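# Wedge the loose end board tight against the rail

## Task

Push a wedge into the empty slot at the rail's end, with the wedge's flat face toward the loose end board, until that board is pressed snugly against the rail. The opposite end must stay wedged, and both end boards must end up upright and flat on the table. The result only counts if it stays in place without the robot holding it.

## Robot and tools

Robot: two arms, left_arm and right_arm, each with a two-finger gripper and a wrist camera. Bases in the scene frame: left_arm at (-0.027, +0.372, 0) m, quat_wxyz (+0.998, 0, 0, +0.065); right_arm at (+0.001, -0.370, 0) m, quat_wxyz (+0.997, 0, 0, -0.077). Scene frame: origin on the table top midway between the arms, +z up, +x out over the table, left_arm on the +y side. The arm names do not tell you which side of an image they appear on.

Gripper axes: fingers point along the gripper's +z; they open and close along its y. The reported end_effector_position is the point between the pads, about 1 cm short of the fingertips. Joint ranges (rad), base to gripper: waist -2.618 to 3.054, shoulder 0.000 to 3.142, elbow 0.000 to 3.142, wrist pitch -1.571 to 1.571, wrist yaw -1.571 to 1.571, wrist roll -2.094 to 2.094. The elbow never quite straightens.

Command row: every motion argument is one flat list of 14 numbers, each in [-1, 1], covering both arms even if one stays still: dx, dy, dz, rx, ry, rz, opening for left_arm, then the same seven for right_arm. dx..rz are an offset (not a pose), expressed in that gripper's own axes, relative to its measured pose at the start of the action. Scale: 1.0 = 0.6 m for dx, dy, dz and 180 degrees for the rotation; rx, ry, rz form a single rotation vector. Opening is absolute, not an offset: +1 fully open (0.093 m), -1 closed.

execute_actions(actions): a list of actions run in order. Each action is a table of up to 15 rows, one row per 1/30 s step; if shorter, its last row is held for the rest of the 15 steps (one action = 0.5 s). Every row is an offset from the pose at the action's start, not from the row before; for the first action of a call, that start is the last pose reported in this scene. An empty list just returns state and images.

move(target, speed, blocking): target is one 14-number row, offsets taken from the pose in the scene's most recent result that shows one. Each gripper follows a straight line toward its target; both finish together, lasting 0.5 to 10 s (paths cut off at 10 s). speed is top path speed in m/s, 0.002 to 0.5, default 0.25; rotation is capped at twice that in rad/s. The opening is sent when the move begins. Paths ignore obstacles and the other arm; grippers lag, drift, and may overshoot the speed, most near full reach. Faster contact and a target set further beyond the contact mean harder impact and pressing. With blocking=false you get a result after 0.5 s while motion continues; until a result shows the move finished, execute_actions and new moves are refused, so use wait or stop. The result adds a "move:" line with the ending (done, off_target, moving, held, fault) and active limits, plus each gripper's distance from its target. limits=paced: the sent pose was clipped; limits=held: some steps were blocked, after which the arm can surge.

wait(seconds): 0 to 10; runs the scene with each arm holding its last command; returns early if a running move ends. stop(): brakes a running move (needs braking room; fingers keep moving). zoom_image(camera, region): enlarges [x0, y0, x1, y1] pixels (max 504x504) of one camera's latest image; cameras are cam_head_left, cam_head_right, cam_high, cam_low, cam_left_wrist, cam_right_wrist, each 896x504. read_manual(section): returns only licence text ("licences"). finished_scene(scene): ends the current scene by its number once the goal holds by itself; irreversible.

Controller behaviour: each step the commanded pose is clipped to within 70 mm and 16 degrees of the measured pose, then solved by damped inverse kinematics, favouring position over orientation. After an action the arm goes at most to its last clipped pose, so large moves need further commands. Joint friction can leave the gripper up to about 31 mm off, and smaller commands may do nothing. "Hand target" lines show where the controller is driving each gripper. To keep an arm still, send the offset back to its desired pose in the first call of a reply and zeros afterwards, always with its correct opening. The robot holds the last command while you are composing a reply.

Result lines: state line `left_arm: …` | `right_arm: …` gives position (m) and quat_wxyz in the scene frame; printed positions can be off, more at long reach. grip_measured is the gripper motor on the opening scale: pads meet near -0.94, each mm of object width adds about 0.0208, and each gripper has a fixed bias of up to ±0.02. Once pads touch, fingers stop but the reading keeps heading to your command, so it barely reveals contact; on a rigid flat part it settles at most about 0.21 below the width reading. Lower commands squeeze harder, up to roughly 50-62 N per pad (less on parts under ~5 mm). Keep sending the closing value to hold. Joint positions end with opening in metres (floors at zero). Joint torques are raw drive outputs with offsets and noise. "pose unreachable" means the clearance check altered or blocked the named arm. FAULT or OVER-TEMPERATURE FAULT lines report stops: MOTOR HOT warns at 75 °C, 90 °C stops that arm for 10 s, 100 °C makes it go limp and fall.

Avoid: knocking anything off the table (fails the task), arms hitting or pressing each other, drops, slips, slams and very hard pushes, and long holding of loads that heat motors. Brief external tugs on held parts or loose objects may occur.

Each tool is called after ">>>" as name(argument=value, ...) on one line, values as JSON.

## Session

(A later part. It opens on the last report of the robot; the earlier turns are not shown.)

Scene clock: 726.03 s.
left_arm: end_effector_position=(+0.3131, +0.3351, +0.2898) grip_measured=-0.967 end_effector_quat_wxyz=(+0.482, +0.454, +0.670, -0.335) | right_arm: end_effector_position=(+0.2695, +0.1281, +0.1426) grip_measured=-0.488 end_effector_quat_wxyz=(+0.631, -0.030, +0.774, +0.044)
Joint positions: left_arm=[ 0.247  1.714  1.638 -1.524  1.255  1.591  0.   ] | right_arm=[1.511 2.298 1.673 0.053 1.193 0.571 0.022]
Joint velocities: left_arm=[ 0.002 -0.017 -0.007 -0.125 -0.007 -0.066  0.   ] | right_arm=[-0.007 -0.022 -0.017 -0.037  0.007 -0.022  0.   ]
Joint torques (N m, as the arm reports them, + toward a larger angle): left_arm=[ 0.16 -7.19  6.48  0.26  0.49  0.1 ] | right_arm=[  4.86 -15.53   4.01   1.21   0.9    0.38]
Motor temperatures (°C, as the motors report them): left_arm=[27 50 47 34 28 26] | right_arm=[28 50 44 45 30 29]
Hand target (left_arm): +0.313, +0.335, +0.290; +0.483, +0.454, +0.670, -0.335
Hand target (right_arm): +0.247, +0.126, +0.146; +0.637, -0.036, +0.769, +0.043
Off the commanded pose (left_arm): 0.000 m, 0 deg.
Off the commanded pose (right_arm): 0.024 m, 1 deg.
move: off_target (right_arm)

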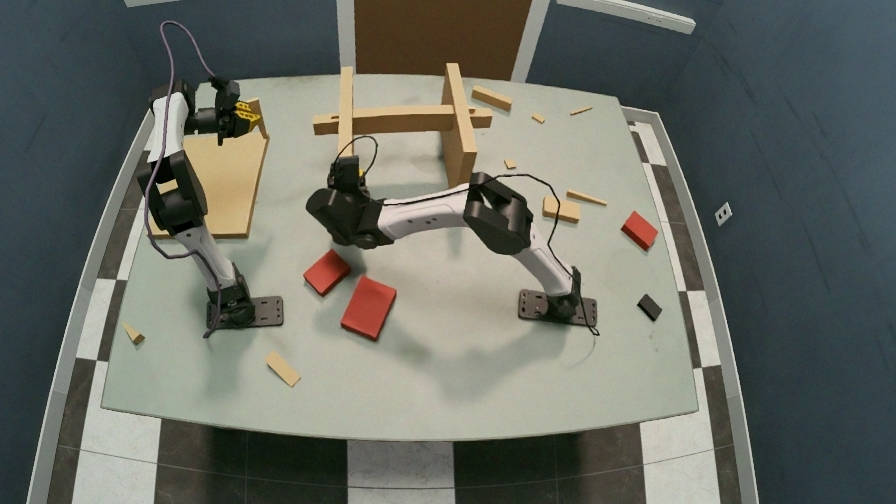

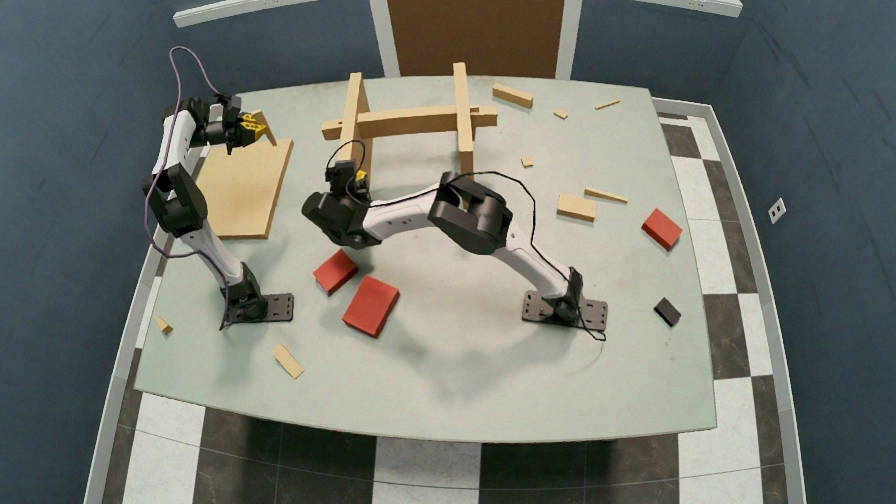

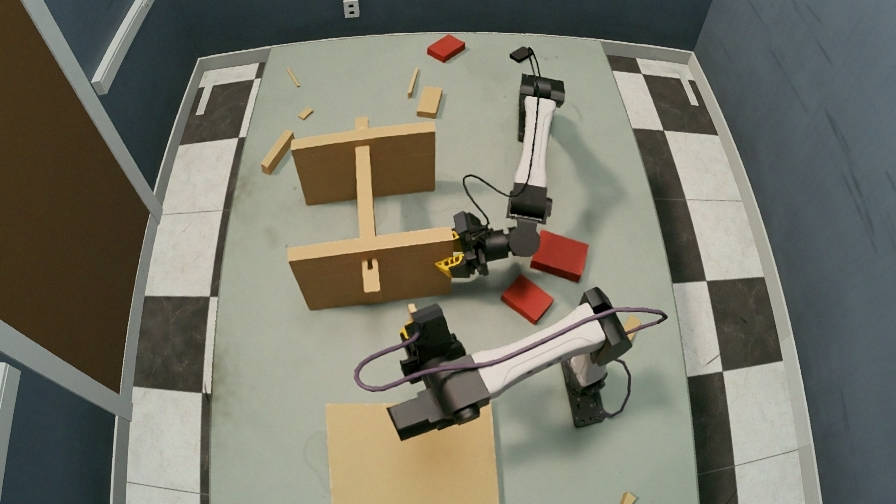

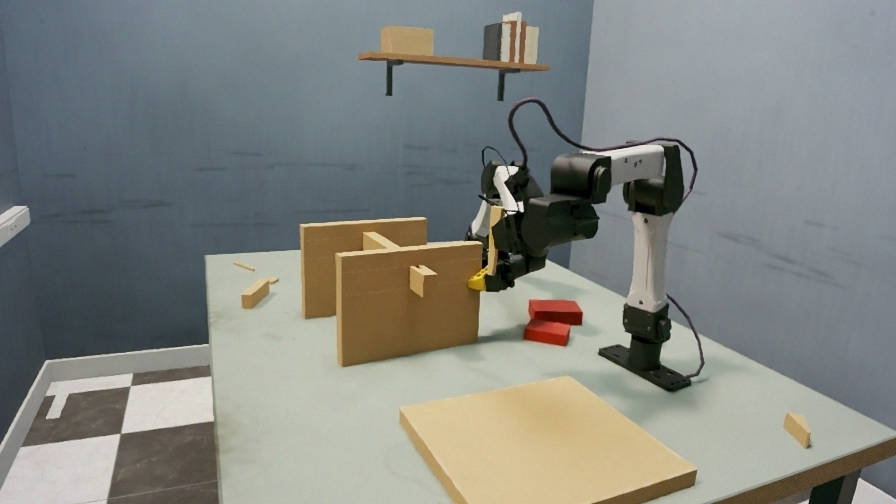

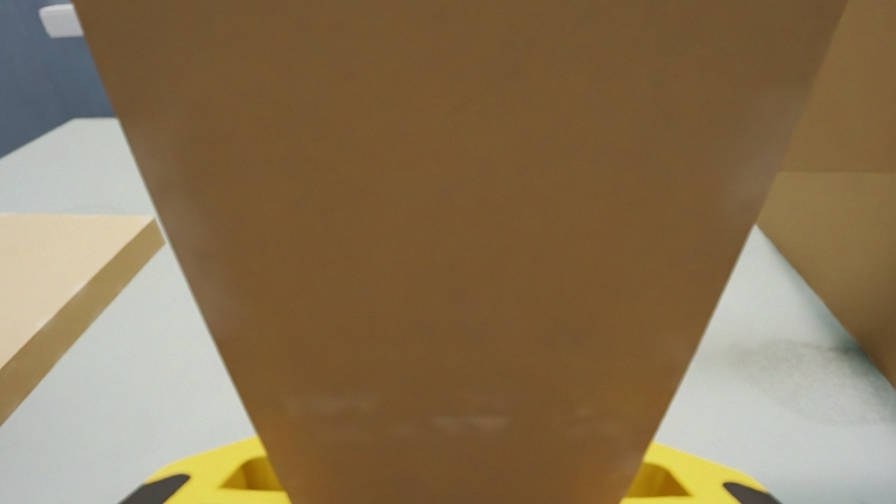

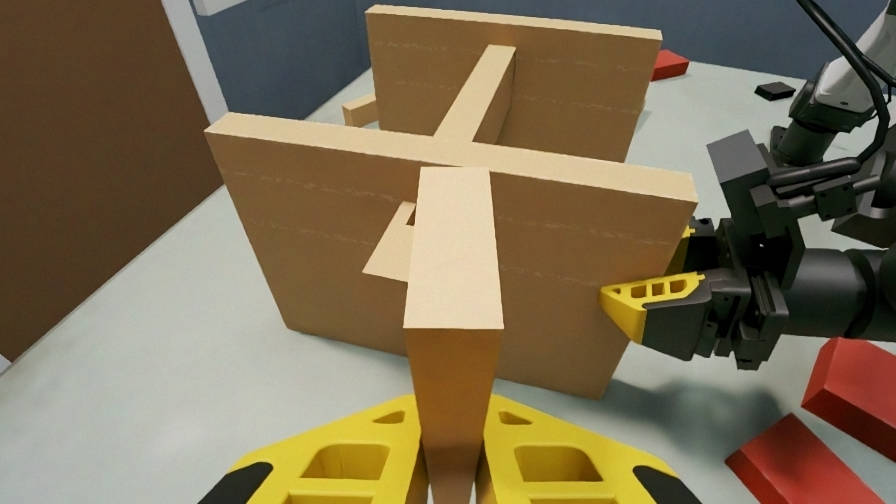

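>>> move(target=[0,0,0,0,0,0,-1, 0.015,-0.0344,-0.1032,-0.0467,0.0014,-0.0095,-1], speed=0.04)

Scene clock: 737.53 s.
left_arm: end_effector_position=(+0.3131, +0.3352, +0.2897) grip_measured=-0.967 end_effector_quat_wxyz=(+0.482, +0.454, +0.670, -0.335) | right_arm: end_effector_position=(+0.2322, +0.1020, +0.1416) grip_measured=-0.489 end_effector_quat_wxyz=(+0.626, -0.079, +0.772, +0.082)
Joint positions: left_arm=[ 0.247  1.714  1.638 -1.524  1.254  1.591  0.   ] | right_arm=[1.563 2.118 1.346 0.276 1.13  0.484 0.022]
Joint velocities: left_arm=[ 0.007 -0.012  0.002 -0.095  0.037  0.051  0.   ] | right_arm=[ 0.012 -0.002  0.002 -0.022  0.037  0.037 -0.001]
Joint torques (N m, as the arm reports them, + toward a larger angle): left_arm=[ 0.22 -7.08  6.66  0.24  0.49  0.08] | right_arm=[  5.01 -14.05   3.93   1.38   0.63   0.35]
Motor temperatures (°C, as the motors report them): left_arm=[27 50 47 34 28 26] | right_arm=[29 52 43 44 30 29]
Hand target (left_arm): +0.313, +0.335, +0.290; +0.482, +0.454, +0.670, -0.335
Hand target (right_arm): +0.210, +0.102, +0.144; +0.626, -0.088, +0.769, +0.091
Off the commanded pose (left_arm): 0.000 m, 0 deg.
Off the commanded pose (right_arm): 0.023 m, 2 deg.
move: off_target (right_arm)

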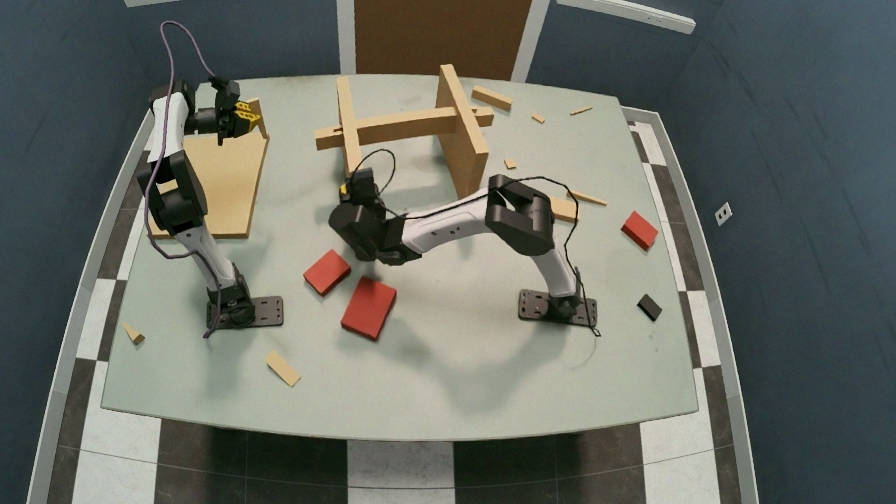

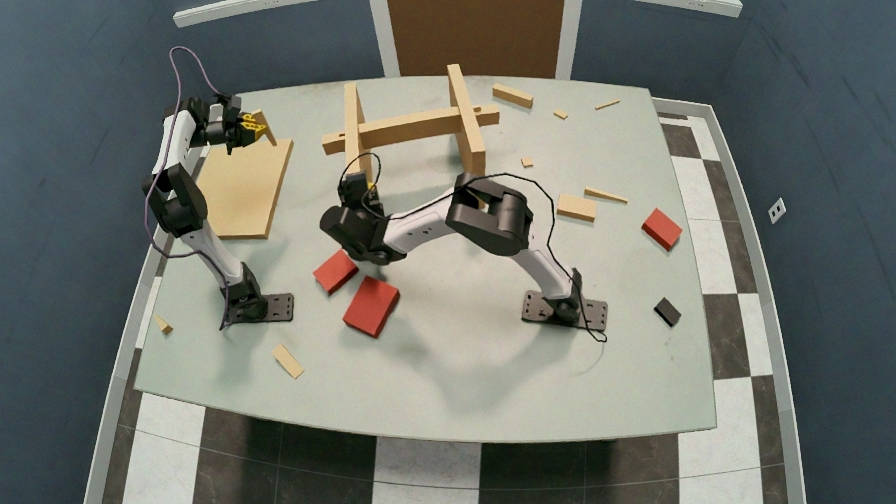

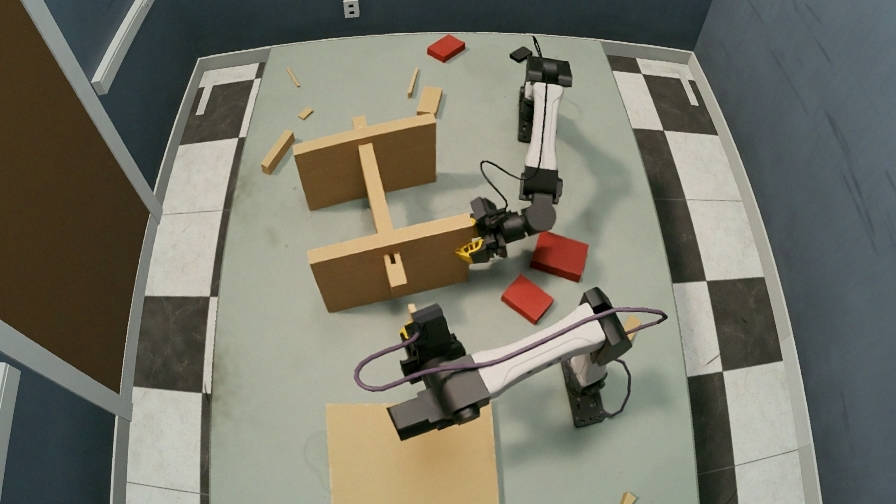

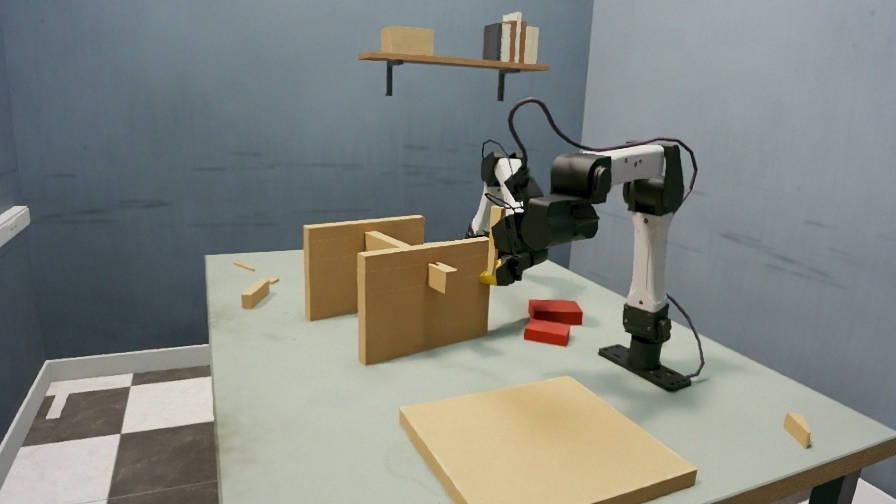

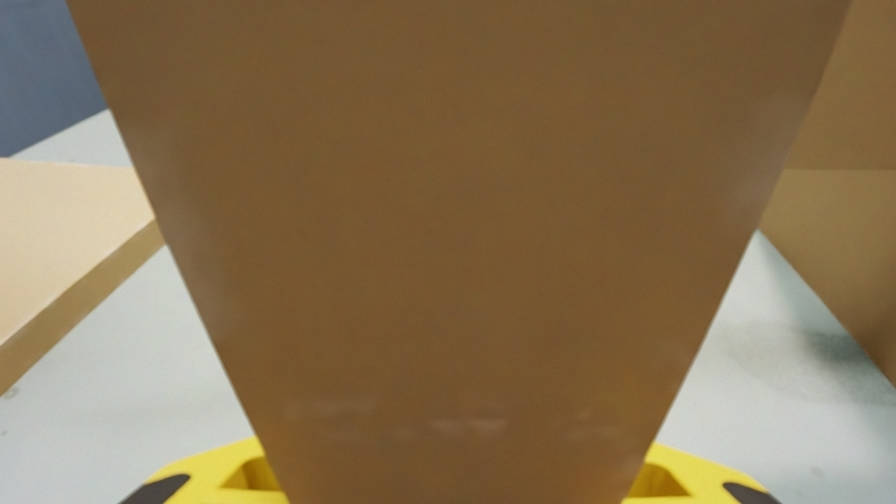

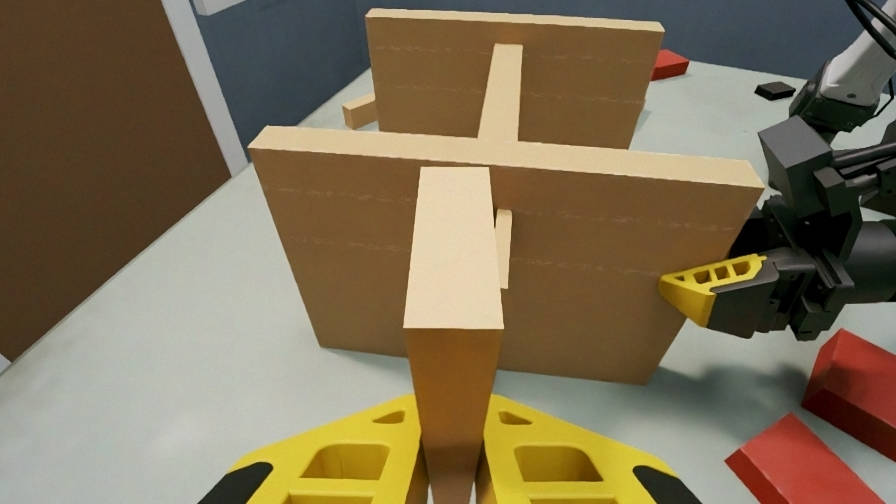

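>>> execute_actions(actions=[[[0,0,0,0,0,0,-1, 0,0,0,0,0,0,-1]],[[0,0,0,0,0,0,-1, 0,0,0,0,0,0,1]],[[0,0,0,0,0,0,-1, 0,0,0,0,0,0,1]]])

>>> move(target=[0,0,0,0,0,0,-1, -0.02,0,-0.11,0,0,0,1], speed=0.1)

Scene clock: 747.40 s.
left_arm: end_effector_position=(+0.3131, +0.3353, +0.2895) grip_measured=-0.967 end_effector_quat_wxyz=(+0.482, +0.455, +0.670, -0.334) | right_arm: end_effector_position=(+0.2331, +0.1018, +0.1417) grip_measured=+0.994 end_effector_quat_wxyz=(+0.626, -0.078, +0.771, +0.082)
Joint positions: left_arm=[ 0.247  1.714  1.638 -1.524  1.253  1.591  0.   ] | right_arm=[1.562 2.118 1.346 0.278 1.129 0.482 0.093]
Joint velocities: left_arm=[ 0.007 -0.002  0.002 -0.022 -0.081  0.022  0.   ] | right_arm=[ 0.002  0.007 -0.002 -0.037  0.007  0.037  0.   ]
Joint torques (N m, as the arm reports them, + toward a larger angle): left_arm=[ 0.22 -7.18  6.49  0.22  0.5   0.1 ] | right_arm=[  0.4  -12.     6.29   1.42   0.43   0.14]
Motor temperatures (°C, as the motors report them): left_arm=[27 50 47 34 28 26] | right_arm=[29 52 43 45 30 29]
Hand target (left_arm): +0.313, +0.335, +0.290; +0.482, +0.455, +0.670, -0.334
Hand target (right_arm): +0.233, +0.102, +0.142; +0.626, -0.078, +0.771, +0.082
Off the commanded pose (left_arm): 0.000 m, 0 deg.
Off the commanded pose (right_arm): 0.000 m, 0 deg.

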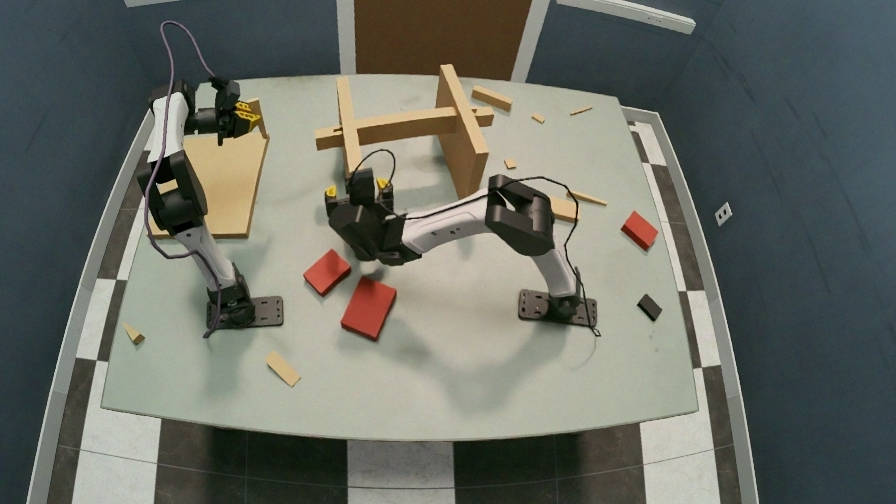

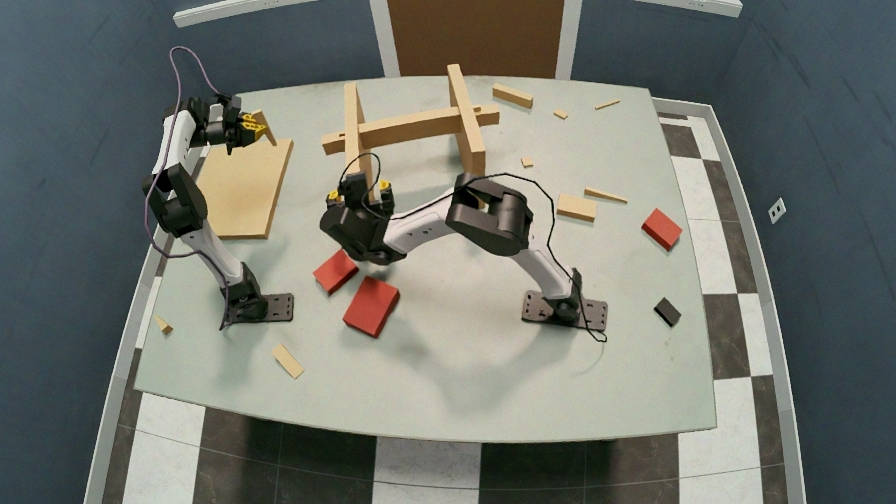

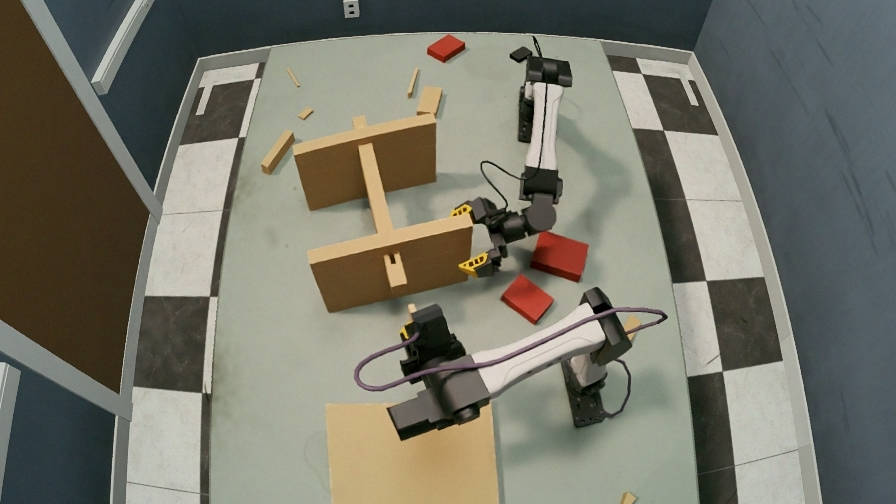

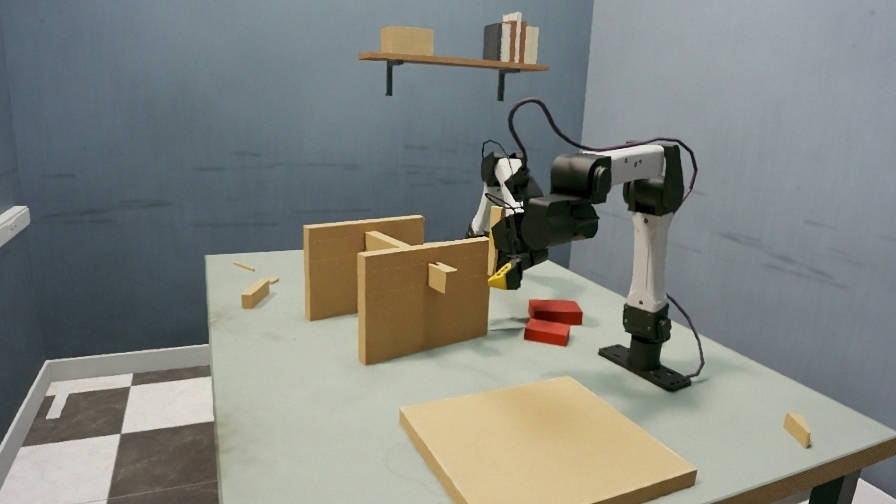

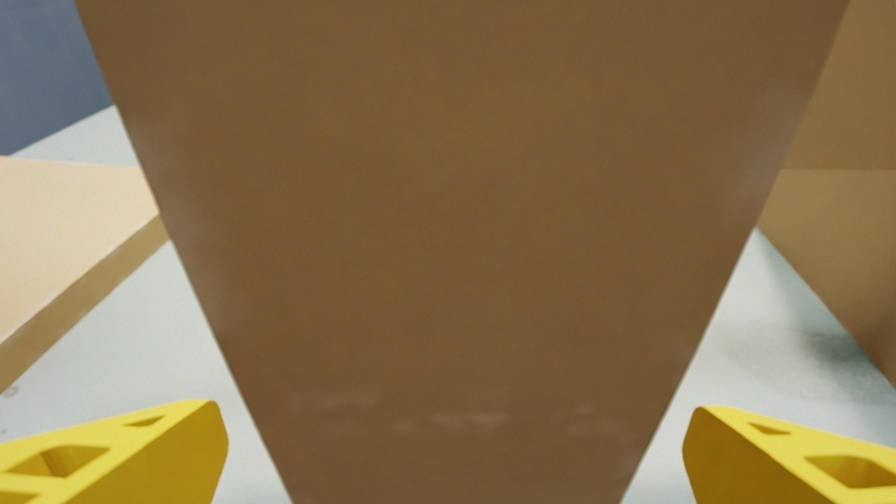

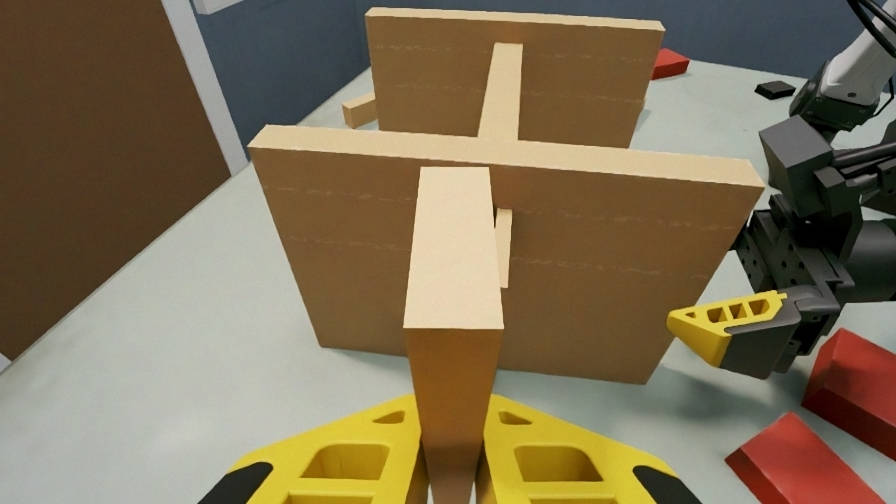

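Scene clock: 748.73 s.
left_arm: end_effector_position=(+0.3131, +0.3353, +0.2894) grip_measured=-0.967 end_effector_quat_wxyz=(+0.481, +0.455, +0.671, -0.334) | right_arm: end_effector_position=(+0.1752, +0.0906, +0.1563) grip_measured=+0.994 end_effector_quat_wxyz=(+0.623, -0.084, +0.774, +0.079)
Joint positions: left_arm=[ 0.247  1.714  1.638 -1.524  1.252  1.591  0.   ] | right_arm=[1.692 2.038 1.346 0.002 1.231 0.678 0.093]
Joint velocities: left_arm=[-0.012  0.012 -0.007 -0.037  0.037  0.037  0.   ] | right_arm=[-0.037 -0.002  0.017 -0.022  0.022 -0.037 -0.   ]
Joint torques (N m, as the arm reports them, + toward a larger angle): left_arm=[ 0.2  -7.06  6.58  0.22  0.54  0.09] | right_arm=[  1.08 -12.99   6.25   1.16   0.68   0.21]
Motor temperatures (°C, as the motors report them): left_arm=[27 50 47 34 28 26] | right_arm=[29 52 43 45 30 29]
Hand target (left_arm): +0.313, +0.335, +0.289; +0.482, +0.455, +0.671, -0.334
Hand target (right_arm): +0.173, +0.087, +0.166; +0.626, -0.078, +0.771, +0.081
Off the commanded pose (left_arm): 0.000 m, 0 deg.
Off the commanded pose (right_arm): 0.011 m, 1 deg.
move: off_target (right_arm)

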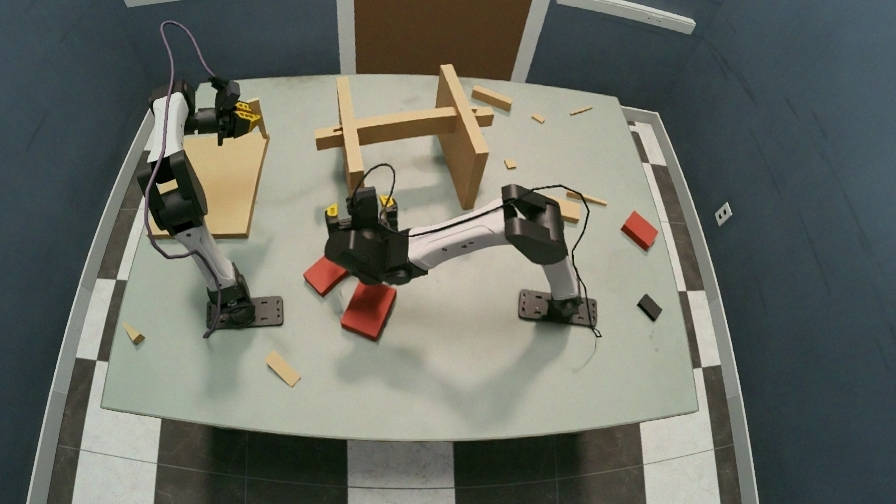

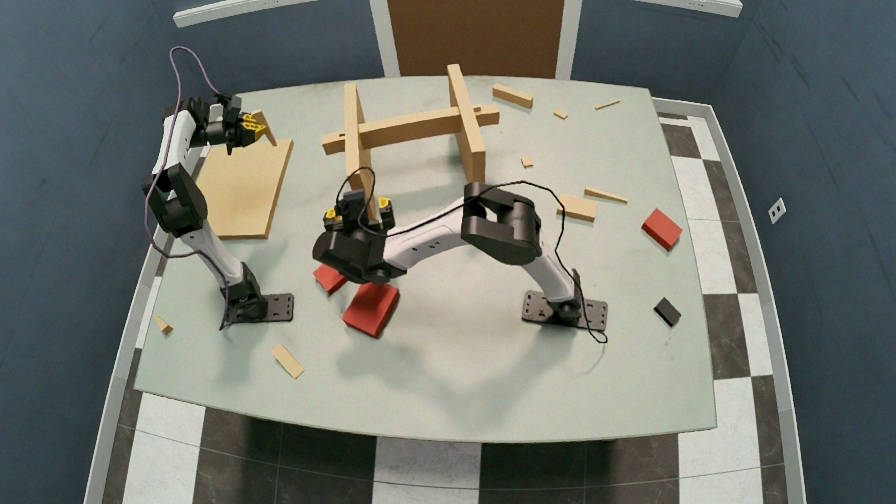

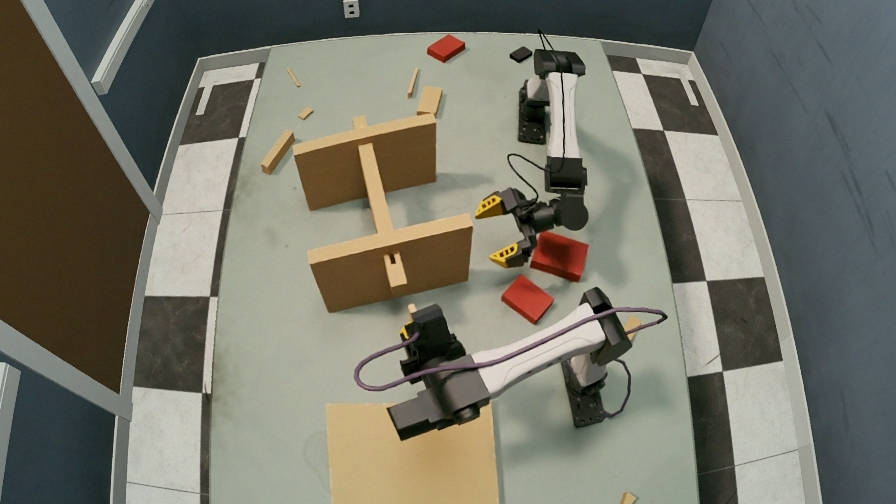

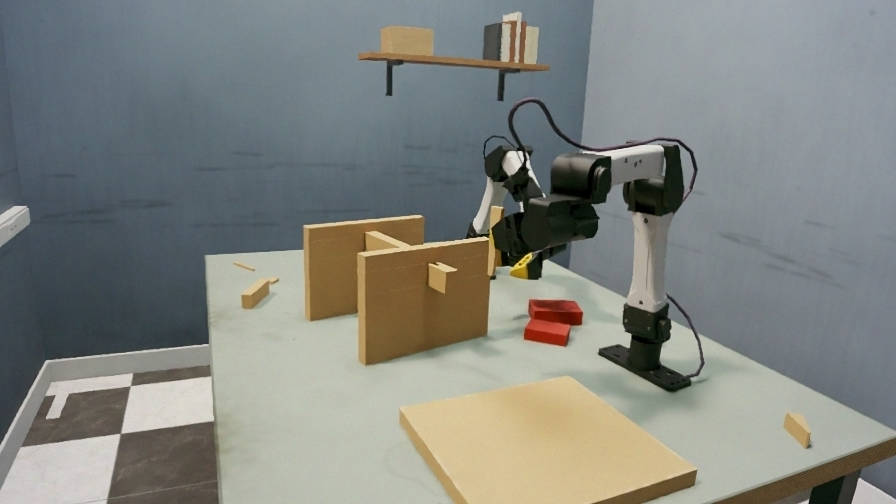

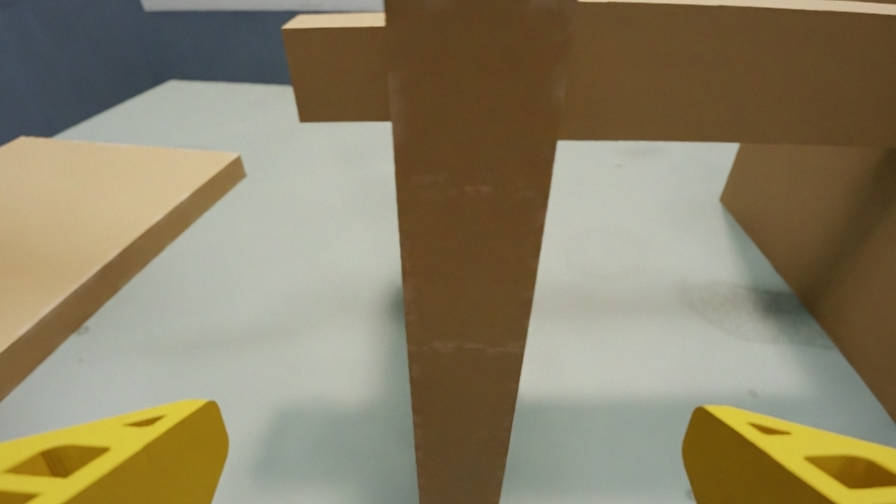

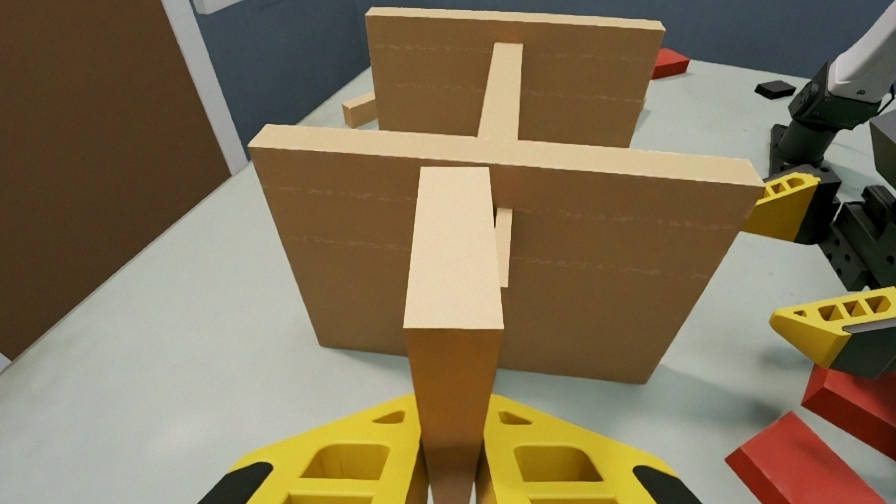

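>>> move(target=[-0.0782,-0.0333,0.1970,0.0413,-0.0071,0.0167,-1, -0.067,0.05,0,0,-0.11,0,1], speed=0.08)

Scene clock: 780.33 s.
left_arm: end_effector_position=(+0.3426, +0.2139, +0.2884) grip_measured=-0.967 end_effector_quat_wxyz=(+0.455, +0.498, +0.637, -0.373) | right_arm: end_effector_position=(+0.1788, +0.1187, +0.1930) grip_measured=+0.994 end_effector_quat_wxyz=(+0.747, -0.081, +0.655, +0.077)
Joint positions: left_arm=[-0.137  1.653  1.51  -0.821  1.186  0.906  0.   ] | right_arm=[ 1.692  2.315  1.337  1.444  1.282 -0.47   0.093]
Joint velocities: left_arm=[ 0.002 -0.002 -0.007  0.066  0.007 -0.022  0.   ] | right_arm=[ 0.007  0.012  0.007  0.11  -0.081  0.022  0.   ]
Joint torques (N m, as the arm reports them, + toward a larger angle): left_arm=[-0.56 -8.93  6.49  1.38  0.38  0.02] | right_arm=[  0.73 -11.61   7.27   1.3   -0.28   0.07]
Motor temperatures (°C, as the motors report them): left_arm=[27 51 46 33 28 26] | right_arm=[28 52 44 44 30 29]
Hand target (left_arm): +0.339, +0.210, +0.292; +0.460, +0.503, +0.631, -0.370
Hand target (right_arm): +0.177, +0.123, +0.200; +0.751, -0.073, +0.649, +0.094
Off the commanded pose (left_arm): 0.010 m, 2 deg.
Off the commanded pose (right_arm): 0.004 m, 2 deg.
move: done

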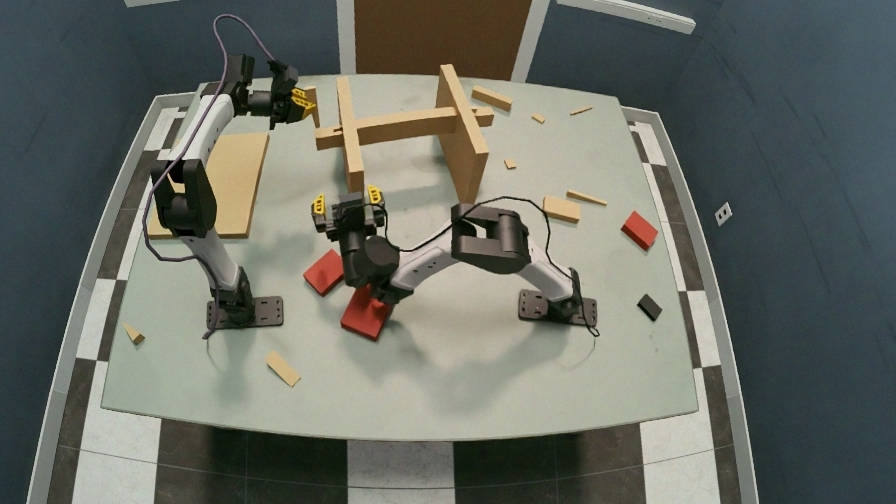

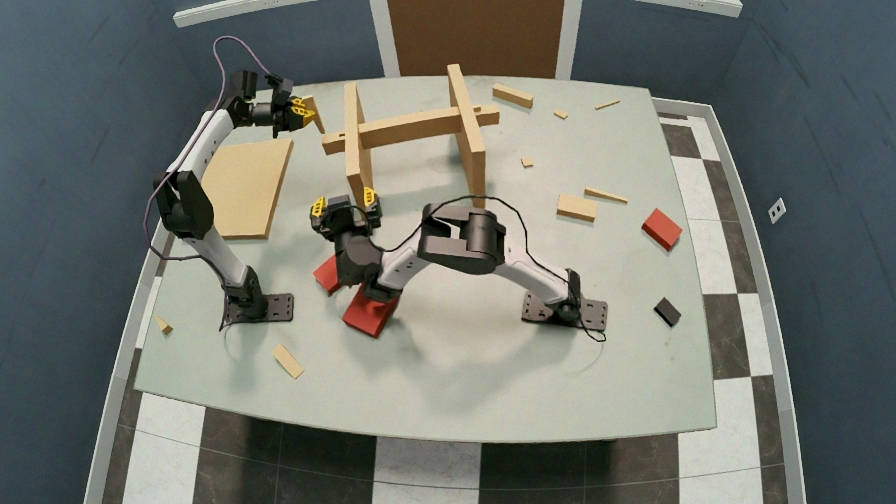

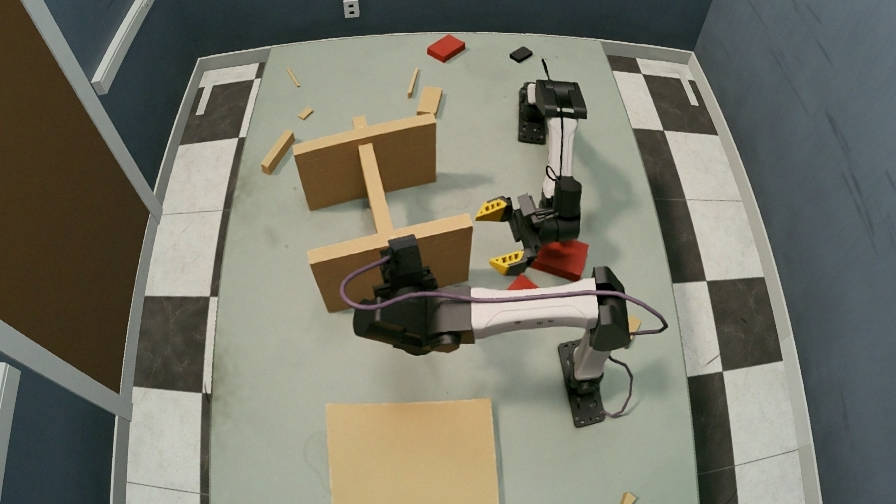

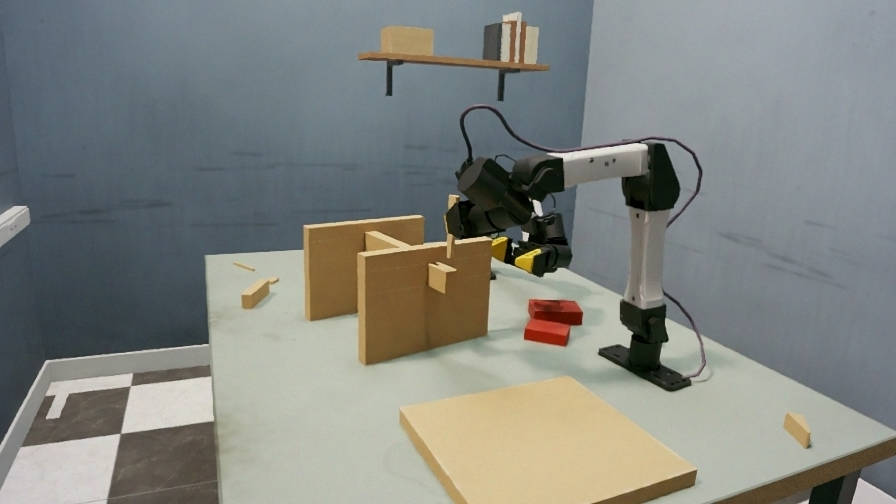

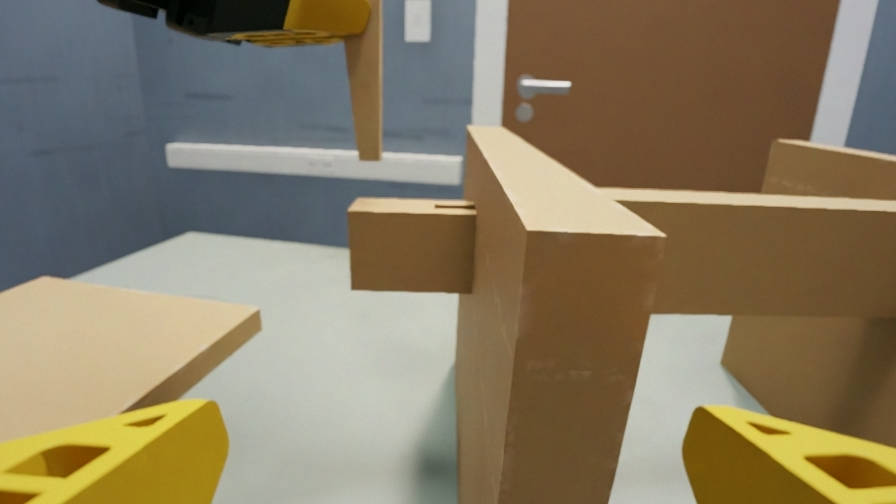

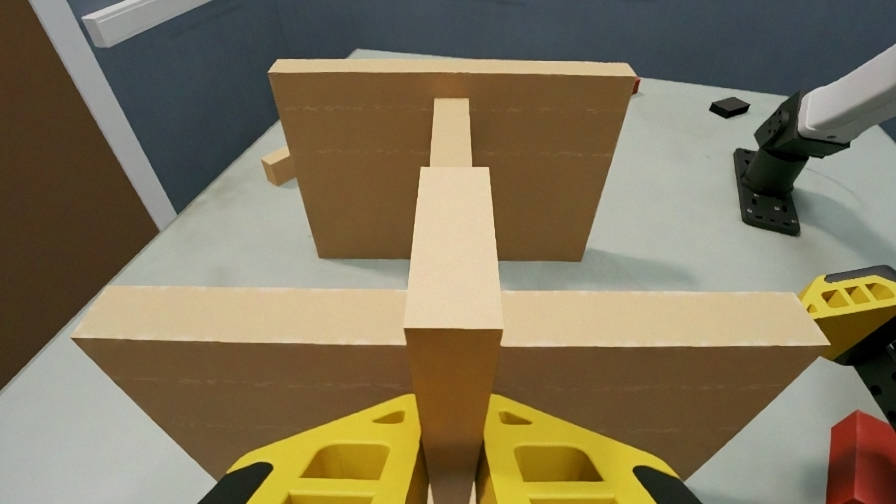

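>>> zoom_image(camera="cam_left_wrist", region=[300, 0, 560, 300])

Region (300, 0, 560, 300) of cam_left_wrist's 896x504 image, scaled by 1.680, with more detail than that image has; it fills the left 437 columns of this view, and the rest is white.

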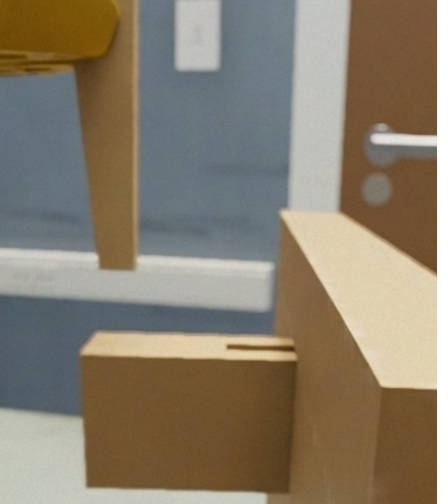

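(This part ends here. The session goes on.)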